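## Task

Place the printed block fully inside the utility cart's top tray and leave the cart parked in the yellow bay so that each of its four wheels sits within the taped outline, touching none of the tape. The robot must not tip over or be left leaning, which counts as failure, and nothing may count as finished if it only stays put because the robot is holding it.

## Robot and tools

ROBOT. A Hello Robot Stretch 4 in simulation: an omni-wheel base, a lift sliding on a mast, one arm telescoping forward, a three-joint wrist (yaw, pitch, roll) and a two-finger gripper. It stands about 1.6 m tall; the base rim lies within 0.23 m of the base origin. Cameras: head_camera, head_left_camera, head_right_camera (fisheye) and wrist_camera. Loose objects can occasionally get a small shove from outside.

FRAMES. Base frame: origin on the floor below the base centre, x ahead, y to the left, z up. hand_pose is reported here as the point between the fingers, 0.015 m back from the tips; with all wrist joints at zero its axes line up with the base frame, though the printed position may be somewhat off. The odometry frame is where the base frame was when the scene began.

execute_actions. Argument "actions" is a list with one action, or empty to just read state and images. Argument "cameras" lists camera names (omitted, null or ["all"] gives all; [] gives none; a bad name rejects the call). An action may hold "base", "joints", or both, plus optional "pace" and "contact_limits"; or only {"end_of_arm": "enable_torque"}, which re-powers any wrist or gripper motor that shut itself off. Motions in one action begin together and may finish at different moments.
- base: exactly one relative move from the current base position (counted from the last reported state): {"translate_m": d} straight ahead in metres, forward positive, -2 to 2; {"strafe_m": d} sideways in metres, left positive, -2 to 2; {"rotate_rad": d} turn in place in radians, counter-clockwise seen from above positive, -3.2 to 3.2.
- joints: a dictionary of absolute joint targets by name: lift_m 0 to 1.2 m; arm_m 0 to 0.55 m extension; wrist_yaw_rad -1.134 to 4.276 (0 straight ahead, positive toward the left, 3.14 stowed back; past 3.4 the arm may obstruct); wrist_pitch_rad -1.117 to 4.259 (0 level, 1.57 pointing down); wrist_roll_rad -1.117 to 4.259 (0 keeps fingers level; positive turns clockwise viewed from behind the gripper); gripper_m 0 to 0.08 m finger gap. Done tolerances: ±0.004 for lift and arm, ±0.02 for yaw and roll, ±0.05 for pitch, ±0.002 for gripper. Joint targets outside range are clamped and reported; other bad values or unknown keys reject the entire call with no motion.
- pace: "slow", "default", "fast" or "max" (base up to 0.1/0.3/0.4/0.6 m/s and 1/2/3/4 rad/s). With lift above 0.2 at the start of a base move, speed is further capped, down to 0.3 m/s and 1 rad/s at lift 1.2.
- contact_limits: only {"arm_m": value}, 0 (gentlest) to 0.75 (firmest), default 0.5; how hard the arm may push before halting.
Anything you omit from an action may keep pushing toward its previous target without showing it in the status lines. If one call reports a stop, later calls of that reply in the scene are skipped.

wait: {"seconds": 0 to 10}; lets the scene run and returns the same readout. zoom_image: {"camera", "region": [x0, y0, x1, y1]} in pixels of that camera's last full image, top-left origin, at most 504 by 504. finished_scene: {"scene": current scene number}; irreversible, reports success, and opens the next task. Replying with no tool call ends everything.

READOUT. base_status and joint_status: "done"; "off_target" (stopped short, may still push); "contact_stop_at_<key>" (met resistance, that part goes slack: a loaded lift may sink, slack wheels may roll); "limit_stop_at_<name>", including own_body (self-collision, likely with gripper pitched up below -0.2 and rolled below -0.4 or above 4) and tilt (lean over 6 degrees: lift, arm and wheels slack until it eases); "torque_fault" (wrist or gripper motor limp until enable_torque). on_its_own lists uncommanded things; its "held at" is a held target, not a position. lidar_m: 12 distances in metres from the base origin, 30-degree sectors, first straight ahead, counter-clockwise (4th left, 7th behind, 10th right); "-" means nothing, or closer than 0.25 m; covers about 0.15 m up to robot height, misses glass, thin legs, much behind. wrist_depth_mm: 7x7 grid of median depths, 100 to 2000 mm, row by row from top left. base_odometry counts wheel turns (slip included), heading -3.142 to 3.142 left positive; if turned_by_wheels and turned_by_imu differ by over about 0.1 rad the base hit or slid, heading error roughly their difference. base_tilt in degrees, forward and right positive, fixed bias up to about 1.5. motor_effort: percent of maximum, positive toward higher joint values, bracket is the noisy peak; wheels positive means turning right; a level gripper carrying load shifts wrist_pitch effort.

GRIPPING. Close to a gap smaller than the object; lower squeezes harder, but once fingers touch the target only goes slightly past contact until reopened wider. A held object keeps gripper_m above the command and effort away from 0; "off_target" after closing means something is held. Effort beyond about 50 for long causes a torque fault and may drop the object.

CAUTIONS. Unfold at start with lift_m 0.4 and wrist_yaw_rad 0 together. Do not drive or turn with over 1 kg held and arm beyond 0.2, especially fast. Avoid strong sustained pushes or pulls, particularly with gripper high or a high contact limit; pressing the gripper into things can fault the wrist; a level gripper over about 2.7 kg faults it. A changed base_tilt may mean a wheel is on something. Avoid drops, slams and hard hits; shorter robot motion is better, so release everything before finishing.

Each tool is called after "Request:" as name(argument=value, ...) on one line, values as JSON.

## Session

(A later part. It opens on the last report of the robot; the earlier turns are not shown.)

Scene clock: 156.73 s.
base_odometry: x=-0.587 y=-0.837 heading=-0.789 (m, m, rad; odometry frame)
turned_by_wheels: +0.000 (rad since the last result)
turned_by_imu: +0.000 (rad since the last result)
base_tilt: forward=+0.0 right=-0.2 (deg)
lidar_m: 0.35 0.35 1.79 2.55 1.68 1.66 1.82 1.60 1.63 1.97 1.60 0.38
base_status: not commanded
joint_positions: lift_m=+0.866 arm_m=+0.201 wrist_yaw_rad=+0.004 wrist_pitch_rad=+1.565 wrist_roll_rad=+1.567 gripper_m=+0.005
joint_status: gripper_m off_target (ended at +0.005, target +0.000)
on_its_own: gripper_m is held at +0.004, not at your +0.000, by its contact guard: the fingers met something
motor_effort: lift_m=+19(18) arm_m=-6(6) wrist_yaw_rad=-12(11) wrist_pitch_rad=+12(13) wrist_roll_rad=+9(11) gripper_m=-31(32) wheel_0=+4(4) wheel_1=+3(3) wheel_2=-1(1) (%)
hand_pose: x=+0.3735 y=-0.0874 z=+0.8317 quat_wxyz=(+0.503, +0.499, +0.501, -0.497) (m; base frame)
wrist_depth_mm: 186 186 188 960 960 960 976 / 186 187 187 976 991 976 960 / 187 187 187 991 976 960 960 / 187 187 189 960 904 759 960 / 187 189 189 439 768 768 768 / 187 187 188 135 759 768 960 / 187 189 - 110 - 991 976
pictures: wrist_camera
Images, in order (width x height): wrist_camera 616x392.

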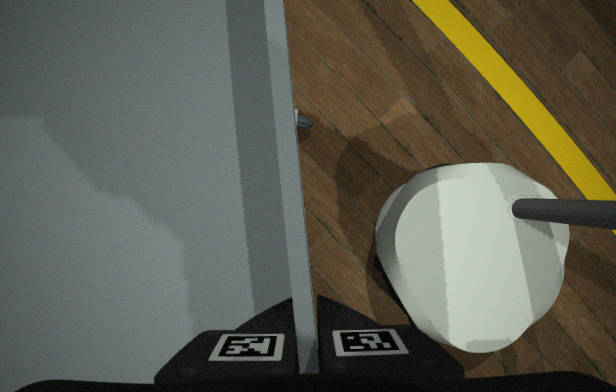

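Request:
execute_actions(actions=[{"base":{"translate_m":-0.6},"pace":"slow"}], cameras=[])

Request:
execute_actions(actions=[{"base":{"rotate_rad":-0.2},"pace":"slow"}], cameras=["head_right_camera","wrist_camera"])

Scene clock: 172.53 s.
base_odometry: x=-1.010 y=-0.412 heading=-0.789 (m, m, rad; odometry frame)
turned_by_wheels: +0.000 (rad since the last result)
turned_by_imu: -0.001 (rad since the last result)
base_tilt: forward=-0.1 right=-0.2 (deg)
lidar_m: 0.35 0.37 2.58 1.45 1.27 1.28 1.30 1.16 1.16 1.39 2.00 0.36
base_status: done
joint_positions: lift_m=+0.866 arm_m=+0.201 wrist_yaw_rad=+0.005 wrist_pitch_rad=+1.564 wrist_roll_rad=+1.566 gripper_m=+0.005
joint_status: not commanded
on_its_own: gripper_m is held at +0.004, not at your +0.000, by its contact guard: the fingers met something; wrist_yaw_rad is at rest, and its effort (-17) is outside its rest range (-13 to +13)
motor_effort: lift_m=+19(20) arm_m=-6(6) wrist_yaw_rad=-17(17) wrist_pitch_rad=+16(26) wrist_roll_rad=+10(11) gripper_m=-22(30) wheel_0=-4(11) wheel_1=-4(8) wheel_2=+7(10) (%)
hand_pose: x=+0.3740 y=-0.0874 z=+0.8316 quat_wxyz=(+0.504, +0.499, +0.501, -0.496) (m; base frame)
wrist_depth_mm: 186 186 187 976 960 976 960 / 186 187 188 960 960 960 976 / 186 188 188 960 960 976 960 / 187 188 187 189 931 778 976 / 187 187 189 189 768 750 778 / 188 188 188 136 778 778 991 / 188 189 - 105 - 960 976
pictures: none
No camera images: the call's "cameras" was empty. Leave "cameras" out to get every camera's image.

Scene clock: 173.70 s.
torque_fault: gripper_m switched itself off since the last result.
base_odometry: x=-1.010 y=-0.412 heading=-0.989 (m, m, rad; odometry frame)
turned_by_wheels: -0.200 (rad since the last result)
turned_by_imu: -0.195 (rad since the last result)
base_tilt: forward=-0.1 right=-0.1 (deg)
lidar_m: 0.31 0.32 0.38 1.71 1.31 1.25 1.45 1.17 1.16 1.25 1.90 0.35
base_status: done
joint_positions: lift_m=+0.866 arm_m=+0.201 wrist_yaw_rad=+0.000 wrist_pitch_rad=+1.570 wrist_roll_rad=+1.570 gripper_m=+0.044
joint_status: not commanded
on_its_own: gripper_m is off since a torque_fault, until you send "end_of_arm": "enable_torque" (your +0.000 is given up)
motor_effort: lift_m=+20(19) arm_m=-4(6) wrist_yaw_rad=-2(26) wrist_pitch_rad=-1(17) wrist_roll_rad=+2(35) gripper_m=+0(56) wheel_0=+1(15) wheel_1=+2(10) wheel_2=+2(13) (%)
hand_pose: x=+0.3718 y=-0.0874 z=+0.8316 quat_wxyz=(+0.501, +0.500, +0.500, -0.499) (m; base frame)
wrist_depth_mm: 185 186 189 946 946 976 991 / 186 186 187 960 976 991 991 / 186 187 187 960 976 976 991 / 187 187 188 976 854 768 991 / 186 187 187 504 768 759 768 / 186 187 187 193 768 768 991 / 186 - 119 189 113 - 976
pictures: head_right_camera, wrist_camera
Images, in order (width x height): head_right_camera 420x672, wrist_camera 616x392.

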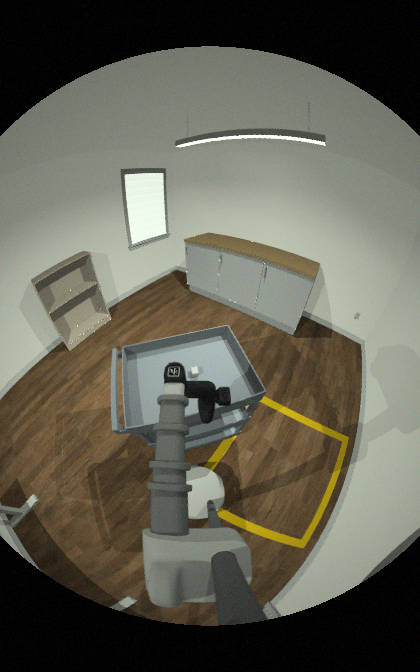

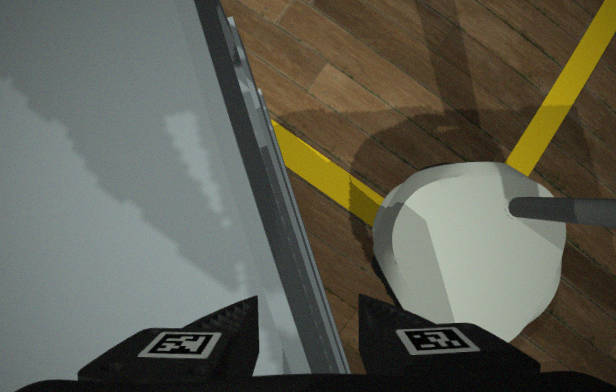

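Request:
execute_actions(actions=[{"end_of_arm":"enable_torque"}], cameras=[])

Request:
execute_actions(actions=[{"joints":{"gripper_m":0.08,"wrist_roll_rad":1.28}}], cameras=["head_camera","wrist_camera"])

Scene clock: 210.00 s.
base_odometry: x=-1.010 y=-0.412 heading=-0.989 (m, m, rad; odometry frame)
turned_by_wheels: +0.000 (rad since the last result)
turned_by_imu: -0.001 (rad since the last result)
base_tilt: forward=+0.0 right=-0.2 (deg)
lidar_m: 0.32 0.31 0.37 1.67 1.28 1.27 1.47 1.19 1.15 1.23 1.90 0.38
base_status: not commanded
joint_positions: lift_m=+0.866 arm_m=+0.201 wrist_yaw_rad=+0.000 wrist_pitch_rad=+1.570 wrist_roll_rad=+1.570 gripper_m=+0.044
joint_status: not commanded
end_of_arm: enable_torque: each motor that was off is on again
on_its_own: gripper_m is held at +0.044, not at your +0.000, since a torque_fault
motor_effort: lift_m=+20(19) arm_m=-4(4) wrist_yaw_rad=-3(0) wrist_pitch_rad=-1(2) wrist_roll_rad=+1(1) gripper_m=-1(1) wheel_0=+1(1) wheel_1=+2(2) wheel_2=+2(2) (%)
hand_pose: x=+0.3718 y=-0.0874 z=+0.8316 quat_wxyz=(+0.501, +0.500, +0.500, -0.499) (m; base frame)
wrist_depth_mm: 186 186 188 960 946 976 976 / 186 186 187 976 960 960 991 / 186 186 187 976 976 991 991 / 187 187 188 960 854 759 960 / 186 187 188 512 768 778 768 / 186 187 188 191 759 768 976 / 186 - 119 189 112 - 1008
pictures: none
No camera images: the call's "cameras" was empty. Leave "cameras" out to get every camera's image.

Scene clock: 211.03 s.
base_odometry: x=-1.010 y=-0.412 heading=-0.989 (m, m, rad; odometry frame)
turned_by_wheels: +0.000 (rad since the last result)
turned_by_imu: +0.000 (rad since the last result)
base_tilt: forward=-0.1 right=-0.2 (deg)
lidar_m: 0.30 0.32 0.36 1.68 1.30 1.25 1.47 1.17 1.15 1.27 1.93 0.38
base_status: not commanded
joint_positions: lift_m=+0.866 arm_m=+0.201 wrist_yaw_rad=+0.000 wrist_pitch_rad=+1.570 wrist_roll_rad=+1.280 gripper_m=+0.080
joint_status: all done
motor_effort: lift_m=+19(19) arm_m=-4(4) wrist_yaw_rad=-2(1) wrist_pitch_rad=-1(1) wrist_roll_rad=-1(4) gripper_m=+1(2) wheel_0=+1(1) wheel_1=+2(2) wheel_2=+2(1) (%)
hand_pose: x=+0.3718 y=-0.0874 z=+0.8316 quat_wxyz=(+0.567, +0.422, +0.567, -0.422) (m; base frame)
wrist_depth_mm: 185 185 186 960 976 976 946 / 186 186 187 946 960 960 976 / 185 186 188 187 976 976 960 / 186 187 187 188 976 976 976 / 186 187 187 189 759 759 976 / 186 187 188 190 768 759 778 / - 102 189 190 759 - -
pictures: head_camera, wrist_camera
Images, in order (width x height): head_camera 420x560, wrist_camera 616x392.

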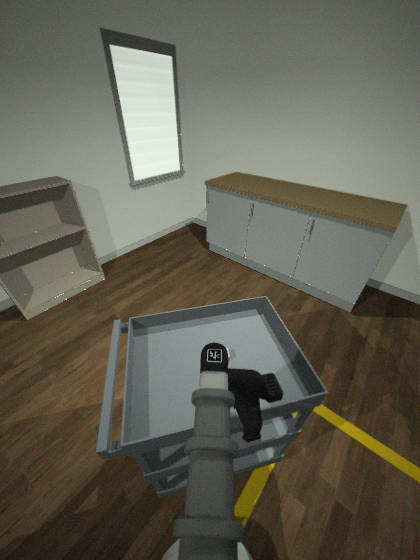

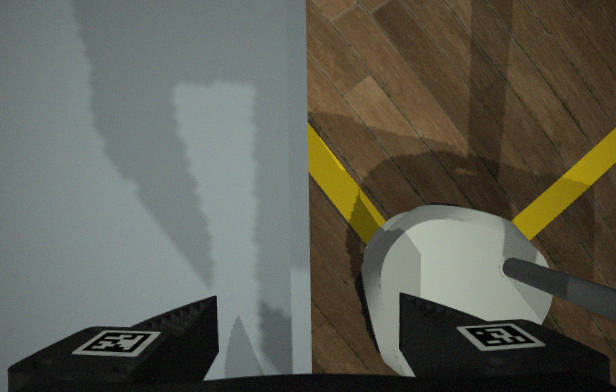

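Request:
execute_actions(actions=[{"joints":{"gripper_m":0.0}}], cameras=[])

Request:
execute_actions(actions=[{"base":{"strafe_m":-0.15},"pace":"slow"}], cameras=["wrist_camera"])

Scene clock: 218.93 s.
base_odometry: x=-1.010 y=-0.412 heading=-0.989 (m, m, rad; odometry frame)
turned_by_wheels: +0.000 (rad since the last result)
turned_by_imu: -0.001 (rad since the last result)
base_tilt: forward=+0.0 right=-0.2 (deg)
lidar_m: 0.31 0.32 0.37 1.66 1.29 1.25 1.47 1.18 1.15 1.28 1.93 0.35
base_status: not commanded
joint_positions: lift_m=+0.866 arm_m=+0.201 wrist_yaw_rad=+0.001 wrist_pitch_rad=+1.564 wrist_roll_rad=+1.280 gripper_m=+0.004
joint_status: gripper_m off_target (ended at +0.004, target +0.000)
on_its_own: gripper_m is held at +0.003, not at your +0.000, by its contact guard: the fingers met something
motor_effort: lift_m=+19(19) arm_m=-3(4) wrist_yaw_rad=-2(4) wrist_pitch_rad=+17(18) wrist_roll_rad=+0(1) gripper_m=-30(30) wheel_0=+1(1) wheel_1=+2(2) wheel_2=+2(2) (%)
hand_pose: x=+0.3731 y=-0.0874 z=+0.8316 quat_wxyz=(+0.569, +0.424, +0.565, -0.421) (m; base frame)
wrist_depth_mm: 186 187 187 187 960 976 976 / 186 186 187 188 976 960 976 / 186 187 187 188 960 960 976 / 187 187 188 188 991 976 960 / 187 187 189 189 768 759 976 / 187 189 189 147 768 768 759 / 189 189 - 104 - 788 976
pictures: none
No camera images: the call's "cameras" was empty. Leave "cameras" out to get every camera's image.

Scene clock: 221.57 s.
base_odometry: x=-1.135 y=-0.494 heading=-0.988 (m, m, rad; odometry frame)
turned_by_wheels: +0.001 (rad since the last result)
turned_by_imu: +0.001 (rad since the last result)
base_tilt: forward=-0.1 right=-0.2 (deg)
lidar_m: 0.28 0.31 0.35 1.77 1.37 1.36 1.29 1.05 1.03 1.12 1.74 0.38
base_status: done
joint_positions: lift_m=+0.866 arm_m=+0.201 wrist_yaw_rad=+0.003 wrist_pitch_rad=+1.569 wrist_roll_rad=+1.275 gripper_m=+0.004
joint_status: not commanded
on_its_own: gripper_m is held at +0.003, not at your +0.000, by its contact guard: the fingers met something; wrist_roll_rad is at rest, and its effort (+16) is outside its rest range (-13 to +13)
motor_effort: lift_m=+20(20) arm_m=-4(4) wrist_yaw_rad=-8(11) wrist_pitch_rad=+0(17) wrist_roll_rad=+16(17) gripper_m=-34(34) wheel_0=+10(16) wheel_1=-2(7) wheel_2=+0(0) (%)
hand_pose: x=+0.3721 y=-0.0874 z=+0.8316 quat_wxyz=(+0.569, +0.420, +0.569, -0.420) (m; base frame)
wrist_depth_mm: 185 185 186 946 976 960 960 / 185 187 186 960 960 960 991 / 186 186 187 960 960 960 960 / 186 186 189 946 991 976 976 / 186 187 187 188 759 759 976 / 186 189 188 136 759 768 788 / 187 187 - 105 - 768 976
pictures: wrist_camera
Images, in order (width x height): wrist_camera 616x392.

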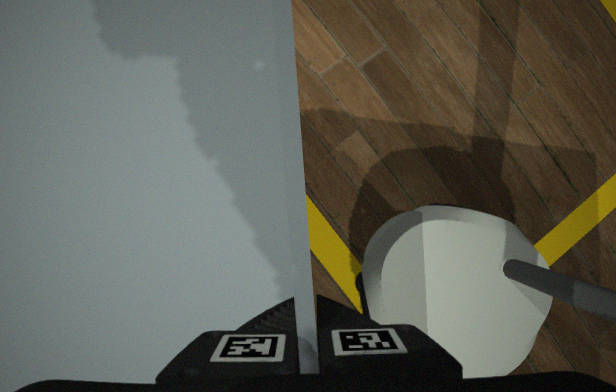

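Request:
execute_actions(actions=[{"base":{"translate_m":-0.17},"pace":"slow"}], cameras=[])

Request:
execute_actions(actions=[{"base":{"strafe_m":-0.2},"pace":"slow"}], cameras=["head_left_camera","wrist_camera"])

Scene clock: 229.50 s.
base_odometry: x=-1.228 y=-0.352 heading=-0.990 (m, m, rad; odometry frame)
turned_by_wheels: -0.001 (rad since the last result)
turned_by_imu: -0.004 (rad since the last result)
base_tilt: forward=-0.1 right=-0.2 (deg)
lidar_m: 0.31 0.33 0.42 1.58 1.25 1.21 1.20 0.95 0.93 1.01 1.52 0.38
base_status: done
joint_positions: lift_m=+0.866 arm_m=+0.201 wrist_yaw_rad=-0.006 wrist_pitch_rad=+1.563 wrist_roll_rad=+1.287 gripper_m=+0.004
joint_status: not commanded
on_its_own: gripper_m is held at +0.003, not at your +0.000, by its contact guard: the fingers met something; wrist_yaw_rad is at rest, and its effort (+14) is outside its rest range (-13 to +13); wrist_roll_rad is at rest, and its effort (-20) is outside its rest range (-13 to +13)
motor_effort: lift_m=+20(20) arm_m=-4(3) wrist_yaw_rad=+14(25) wrist_pitch_rad=+19(26) wrist_roll_rad=-20(20) gripper_m=-35(36) wheel_0=-12(13) wheel_1=-6(9) wheel_2=+1(15) (%)
hand_pose: x=+0.3728 y=-0.0874 z=+0.8316 quat_wxyz=(+0.567, +0.428, +0.562, -0.424) (m; base frame)
wrist_depth_mm: 187 186 188 189 960 960 976 / 187 187 187 188 960 960 960 / 187 187 187 188 960 976 960 / 187 188 188 188 960 960 960 / 187 188 189 189 759 759 976 / 187 189 189 136 759 768 768 / 187 189 - 104 - 768 976
pictures: none
No camera images: the call's "cameras" was empty. Leave "cameras" out to get every camera's image.

Scene clock: 232.67 s.
base_odometry: x=-1.395 y=-0.462 heading=-0.989 (m, m, rad; odometry frame)
turned_by_wheels: +0.001 (rad since the last result)
turned_by_imu: +0.002 (rad since the last result)
base_tilt: forward=-0.1 right=-0.2 (deg)
lidar_m: 0.29 0.29 0.30 1.74 1.34 1.33 0.99 0.78 0.77 0.85 1.30 0.33
base_status: done
joint_positions: lift_m=+0.866 arm_m=+0.201 wrist_yaw_rad=+0.008 wrist_pitch_rad=+1.568 wrist_roll_rad=+1.271 gripper_m=+0.005
joint_status: not commanded
on_its_own: gripper_m is held at +0.003, not at your +0.000, by its contact guard: the fingers met something; wrist_yaw_rad is at rest, and its effort (-22) is outside its rest range (-13 to +13); wrist_roll_rad is at rest, and its effort (+26) is outside its rest range (-13 to +13)
motor_effort: lift_m=+20(20) arm_m=-4(4) wrist_yaw_rad=-22(24) wrist_pitch_rad=+3(20) wrist_roll_rad=+26(26) gripper_m=-44(43) wheel_0=+11(14) wheel_1=-2(10) wheel_2=+0(2) (%)
hand_pose: x=+0.3728 y=-0.0874 z=+0.8316 quat_wxyz=(+0.571, +0.418, +0.570, -0.417) (m; base frame)
wrist_depth_mm: 185 186 187 960 976 976 991 / 185 186 186 960 960 976 976 / 187 186 187 960 976 976 991 / 186 186 187 960 960 976 960 / 187 187 187 439 768 768 976 / 187 187 187 139 768 778 768 / 188 188 - 117 - 759 1008
pictures: head_left_camera, wrist_camera
Images, in order (width x height): head_left_camera 420x672, wrist_camera 616x392.

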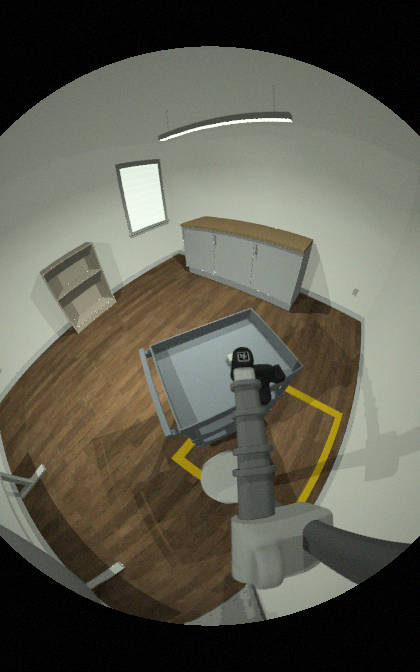

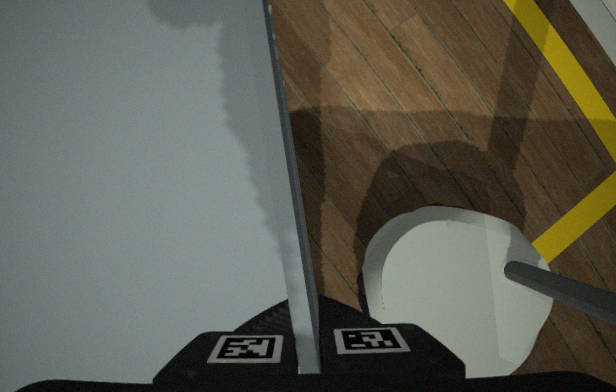

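Request:
execute_actions(actions=[{"base":{"translate_m":-0.17},"pace":"slow"}], cameras=[])

Request:
execute_actions(actions=[{"base":{"strafe_m":-0.15},"pace":"slow"}], cameras=[])

Request:
execute_actions(actions=[{"base":{"translate_m":-0.15},"pace":"slow"}], cameras=["head_camera","head_left_camera","head_right_camera"])

Scene clock: 247.13 s.
base_odometry: x=-1.489 y=-0.320 heading=-0.990 (m, m, rad; odometry frame)
turned_by_wheels: -0.001 (rad since the last result)
turned_by_imu: -0.004 (rad since the last result)
base_tilt: forward=-0.1 right=-0.2 (deg)
lidar_m: 0.33 0.31 0.41 1.56 1.21 1.20 0.87 0.68 0.66 0.74 1.14 0.39
base_status: done
joint_positions: lift_m=+0.866 arm_m=+0.201 wrist_yaw_rad=-0.005 wrist_pitch_rad=+1.562 wrist_roll_rad=+1.287 gripper_m=+0.004
joint_status: not commanded
on_its_own: gripper_m is held at +0.003, not at your +0.000, by its contact guard: the fingers met something; wrist_yaw_rad is at rest, and its effort (+14) is outside its rest range (-13 to +13); wrist_roll_rad is at rest, and its effort (-20) is outside its rest range (-13 to +13)
motor_effort: lift_m=+20(20) arm_m=-4(4) wrist_yaw_rad=+14(33) wrist_pitch_rad=+20(27) wrist_roll_rad=-20(25) gripper_m=-37(44) wheel_0=-13(14) wheel_1=-6(8) wheel_2=+1(13) (%)
hand_pose: x=+0.3729 y=-0.0874 z=+0.8316 quat_wxyz=(+0.567, +0.428, +0.562, -0.424) (m; base frame)
wrist_depth_mm: 187 187 187 188 991 976 960 / 186 187 187 188 976 976 960 / 187 186 189 189 960 991 976 / 187 187 187 188 976 991 946 / 187 188 189 189 768 778 976 / 188 188 188 136 768 759 759 / 188 189 - 104 - 759 976
pictures: none
No camera images: the call's "cameras" was empty. Leave "cameras" out to get every camera's image.

Scene clock: 249.80 s.
base_odometry: x=-1.614 y=-0.402 heading=-0.990 (m, m, rad; odometry frame)
turned_by_wheels: +0.001 (rad since the last result)
turned_by_imu: +0.001 (rad since the last result)
base_tilt: forward=-0.1 right=-0.2 (deg)
lidar_m: 0.30 0.29 0.32 1.69 1.33 1.44 0.74 0.54 0.55 0.60 0.94 0.38
base_status: done
joint_positions: lift_m=+0.866 arm_m=+0.201 wrist_yaw_rad=+0.007 wrist_pitch_rad=+1.569 wrist_roll_rad=+1.272 gripper_m=+0.005
joint_status: not commanded
on_its_own: gripper_m is held at +0.003, not at your +0.000, by its contact guard: the fingers met something; wrist_yaw_rad is at rest, and its effort (-19) is outside its rest range (-13 to +13); wrist_roll_rad is at rest, and its effort (+24) is outside its rest range (-13 to +13)
motor_effort: lift_m=+20(20) arm_m=-3(4) wrist_yaw_rad=-19(21) wrist_pitch_rad=+3(20) wrist_roll_rad=+24(24) gripper_m=-42(41) wheel_0=+9(14) wheel_1=+0(9) wheel_2=+0(3) (%)
hand_pose: x=+0.3726 y=-0.0874 z=+0.8316 quat_wxyz=(+0.571, +0.419, +0.570, -0.418) (m; base frame)
wrist_depth_mm: 185 185 186 976 960 976 854 / 185 185 187 946 976 976 960 / 186 186 188 976 946 946 960 / 186 187 187 946 976 960 976 / 187 187 188 445 778 759 991 / 188 187 188 134 759 778 768 / 187 188 - 110 - 778 991
pictures: none
No camera images: the call's "cameras" was empty. Leave "cameras" out to get every camera's image.

Scene clock: 252.60 s.
base_odometry: x=-1.696 y=-0.277 heading=-0.991 (m, m, rad; odometry frame)
turned_by_wheels: -0.001 (rad since the last result)
turned_by_imu: -0.003 (rad since the last result)
base_tilt: forward=+0.0 right=-0.1 (deg)
lidar_m: 0.30 0.32 0.43 1.54 1.20 1.28 0.61 0.48 0.46 0.50 0.76 0.36
base_status: done
joint_positions: lift_m=+0.866 arm_m=+0.201 wrist_yaw_rad=-0.005 wrist_pitch_rad=+1.563 wrist_roll_rad=+1.287 gripper_m=+0.004
joint_status: not commanded
on_its_own: gripper_m is held at +0.003, not at your +0.000, by its contact guard: the fingers met something; wrist_yaw_rad is at rest, and its effort (+14) is outside its rest range (-13 to +13); wrist_roll_rad is at rest, and its effort (-20) is outside its rest range (-13 to +13)
motor_effort: lift_m=+20(20) arm_m=-4(4) wrist_yaw_rad=+14(30) wrist_pitch_rad=+20(27) wrist_roll_rad=-20(23) gripper_m=-36(41) wheel_0=-12(16) wheel_1=-8(9) wheel_2=+2(12) (%)
hand_pose: x=+0.3729 y=-0.0874 z=+0.8316 quat_wxyz=(+0.567, +0.427, +0.562, -0.424) (m; base frame)
wrist_depth_mm: 187 186 188 189 946 931 741 / 186 187 188 188 976 946 842 / 187 188 188 189 960 960 931 / 187 188 188 188 960 976 976 / 187 187 188 189 768 750 960 / 187 189 189 136 750 778 768 / 187 190 - 104 - 759 991
pictures: head_camera, head_left_camera, head_right_camera
Images, in order (width x height): head_camera 420x560, head_left_camera 420x672, head_right_camera 420x672.

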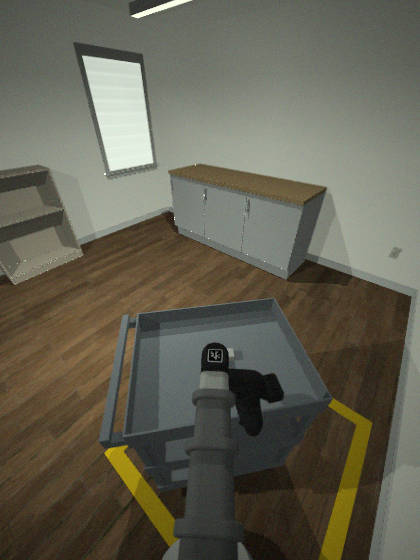

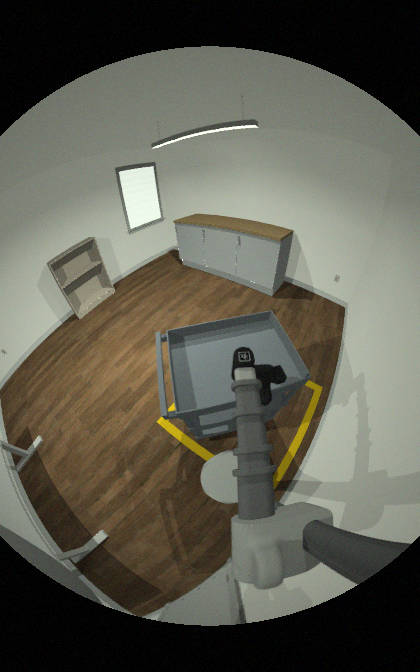

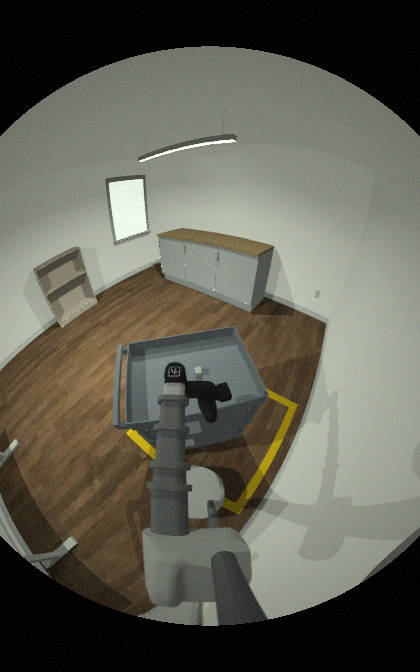

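Request:
execute_actions(actions=[{"base":{"strafe_m":-0.17},"pace":"slow"}], cameras=[])

Request:
execute_actions(actions=[{"base":{"translate_m":-0.04},"pace":"slow"}], cameras=[])

Request:
execute_actions(actions=[{"joints":{"gripper_m":0.07}}], cameras=[])

Request:
execute_actions(actions=[{"joints":{"lift_m":1.0}}])

Scene clock: 267.77 s.
base_odometry: x=-1.838 y=-0.370 heading=-0.990 (m, m, rad; odometry frame)
turned_by_wheels: +0.001 (rad since the last result)
turned_by_imu: +0.001 (rad since the last result)
base_tilt: forward=+0.0 right=-0.2 (deg)
lidar_m: 0.26 0.28 0.31 1.69 1.35 0.93 0.46 0.35 0.32 0.37 0.55 0.39
base_status: done
joint_positions: lift_m=+0.866 arm_m=+0.201 wrist_yaw_rad=+0.007 wrist_pitch_rad=+1.568 wrist_roll_rad=+1.272 gripper_m=+0.005
joint_status: not commanded
on_its_own: gripper_m is held at +0.003, not at your +0.000, by its contact guard: the fingers met something; wrist_yaw_rad is at rest, and its effort (-22) is outside its rest range (-13 to +13); wrist_roll_rad is at rest, and its effort (+25) is outside its rest range (-13 to +13)
motor_effort: lift_m=+20(20) arm_m=-4(3) wrist_yaw_rad=-22(20) wrist_pitch_rad=+3(19) wrist_roll_rad=+25(24) gripper_m=-42(41) wheel_0=+12(16) wheel_1=+0(9) wheel_2=+2(0) (%)
hand_pose: x=+0.3727 y=-0.0874 z=+0.8316 quat_wxyz=(+0.571, +0.418, +0.570, -0.417) (m; base frame)
wrist_depth_mm: 185 186 186 976 960 741 591 / 185 186 186 960 976 842 647 / 186 187 187 960 946 960 759 / 186 187 188 976 976 976 878 / 188 188 188 436 768 768 931 / 187 188 188 135 778 768 759 / 187 188 - 116 - 768 976
pictures: none
No camera images: the call's "cameras" was empty. Leave "cameras" out to get every camera's image.

Scene clock: 269.33 s.
base_odometry: x=-1.860 y=-0.337 heading=-0.990 (m, m, rad; odometry frame)
turned_by_wheels: -0.001 (rad since the last result)
turned_by_imu: -0.001 (rad since the last result)
base_tilt: forward=-0.1 right=-0.2 (deg)
lidar_m: 0.32 0.30 0.36 1.59 1.33 0.80 0.41 0.29 0.30 0.32 0.53 0.38
base_status: done
joint_positions: lift_m=+0.866 arm_m=+0.201 wrist_yaw_rad=+0.005 wrist_pitch_rad=+1.564 wrist_roll_rad=+1.276 gripper_m=+0.004
joint_status: not commanded
on_its_own: gripper_m is held at +0.003, not at your +0.000, by its contact guard: the fingers met something; wrist_yaw_rad is at rest, and its effort (-14) is outside its rest range (-13 to +13)
motor_effort: lift_m=+20(20) arm_m=-4(4) wrist_yaw_rad=-14(31) wrist_pitch_rad=+15(21) wrist_roll_rad=+12(24) gripper_m=-28(41) wheel_0=-8(10) wheel_1=-5(7) wheel_2=+6(14) (%)
hand_pose: x=+0.3734 y=-0.0874 z=+0.8316 quat_wxyz=(+0.571, +0.421, +0.567, -0.418) (m; base frame)
wrist_depth_mm: 186 187 187 189 960 691 559 / 186 187 187 187 976 798 621 / 186 187 187 189 976 960 715 / 187 188 187 189 991 976 866 / 187 187 188 189 768 759 917 / 188 189 189 147 768 759 788 / 188 189 - 105 - 778 960
pictures: none
No camera images: the call's "cameras" was empty. Leave "cameras" out to get every camera's image.

Scene clock: 270.63 s.
base_odometry: x=-1.860 y=-0.337 heading=-0.991 (m, m, rad; odometry frame)
turned_by_wheels: +0.000 (rad since the last result)
turned_by_imu: +0.000 (rad since the last result)
base_tilt: forward=-0.1 right=-0.1 (deg)
lidar_m: 0.31 0.31 0.36 1.59 1.33 0.83 0.44 0.32 0.29 0.32 0.53 0.37
base_status: not commanded
joint_positions: lift_m=+0.866 arm_m=+0.201 wrist_yaw_rad=+0.000 wrist_pitch_rad=+1.570 wrist_roll_rad=+1.280 gripper_m=+0.070
joint_status: all done
motor_effort: lift_m=+20(20) arm_m=-3(4) wrist_yaw_rad=-2(15) wrist_pitch_rad=+0(15) wrist_roll_rad=+2(11) gripper_m=+1(28) wheel_0=-7(8) wheel_1=-4(4) wheel_2=+5(5) (%)
hand_pose: x=+0.3719 y=-0.0874 z=+0.8316 quat_wxyz=(+0.568, +0.422, +0.567, -0.422) (m; base frame)
wrist_depth_mm: 185 186 187 960 946 683 549 / 185 186 187 960 960 809 615 / 186 186 187 960 960 960 707 / 186 187 187 960 976 960 842 / 186 187 188 189 768 759 917 / 186 186 187 189 759 768 768 / - - 148 190 151 - -
pictures: none
No camera images: the call's "cameras" was empty. Leave "cameras" out to get every camera's image.

Scene clock: 272.27 s.
base_odometry: x=-1.860 y=-0.337 heading=-0.991 (m, m, rad; odometry frame)
turned_by_wheels: +0.000 (rad since the last result)
turned_by_imu: -0.001 (rad since the last result)
base_tilt: forward=+0.0 right=-0.2 (deg)
lidar_m: 0.29 0.31 0.37 1.60 1.33 0.80 0.42 0.30 0.29 0.34 0.55 0.36
base_status: not commanded
joint_positions: lift_m=+1.000 arm_m=+0.201 wrist_yaw_rad=+0.000 wrist_pitch_rad=+1.570 wrist_roll_rad=+1.280 gripper_m=+0.070
joint_status: all done
motor_effort: lift_m=+23(24) arm_m=-4(4) wrist_yaw_rad=-1(2) wrist_pitch_rad=+0(0) wrist_roll_rad=+2(2) gripper_m=+1(2) wheel_0=-7(7) wheel_1=-5(5) wheel_2=+5(5) (%)
hand_pose: x=+0.3718 y=-0.0874 z=+0.9653 quat_wxyz=(+0.568, +0.422, +0.567, -0.422) (m; base frame)
wrist_depth_mm: 315 317 317 1098 976 683 549 / 315 317 317 1098 1098 788 615 / 315 319 320 1098 1118 960 707 / 319 319 320 1078 1098 1078 831 / 319 319 319 1098 891 917 976 / 317 319 320 1098 878 904 1098 / - - 149 324 151 - -
pictures: head_camera, head_left_camera, head_right_camera, wrist_camera
Images, in order (width x height): head_camera 420x560, head_left_camera 420x672, head_right_camera 420x672, wrist_camera 616x392.

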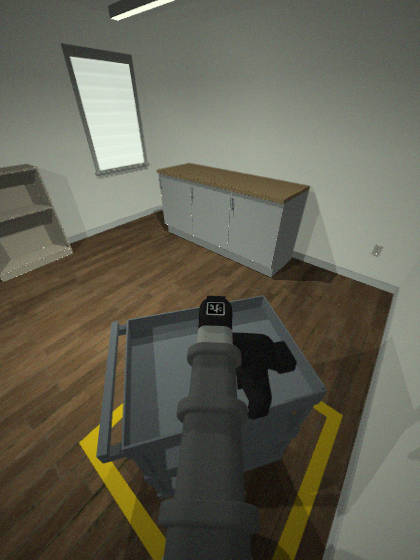

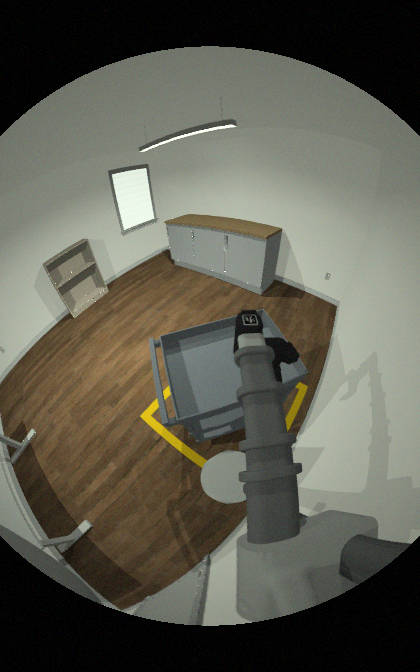

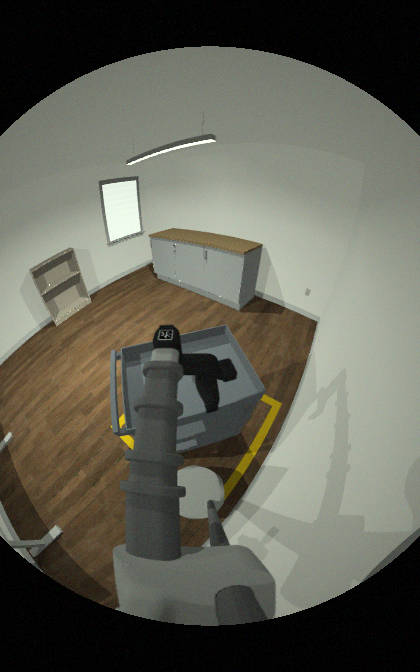

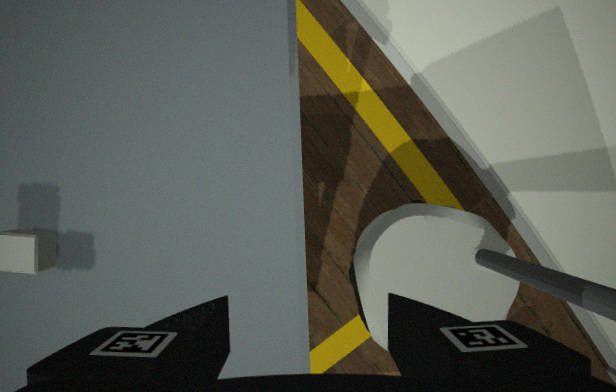

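Request:
finished_scene(scene=2)

The scene is finished: the task was done.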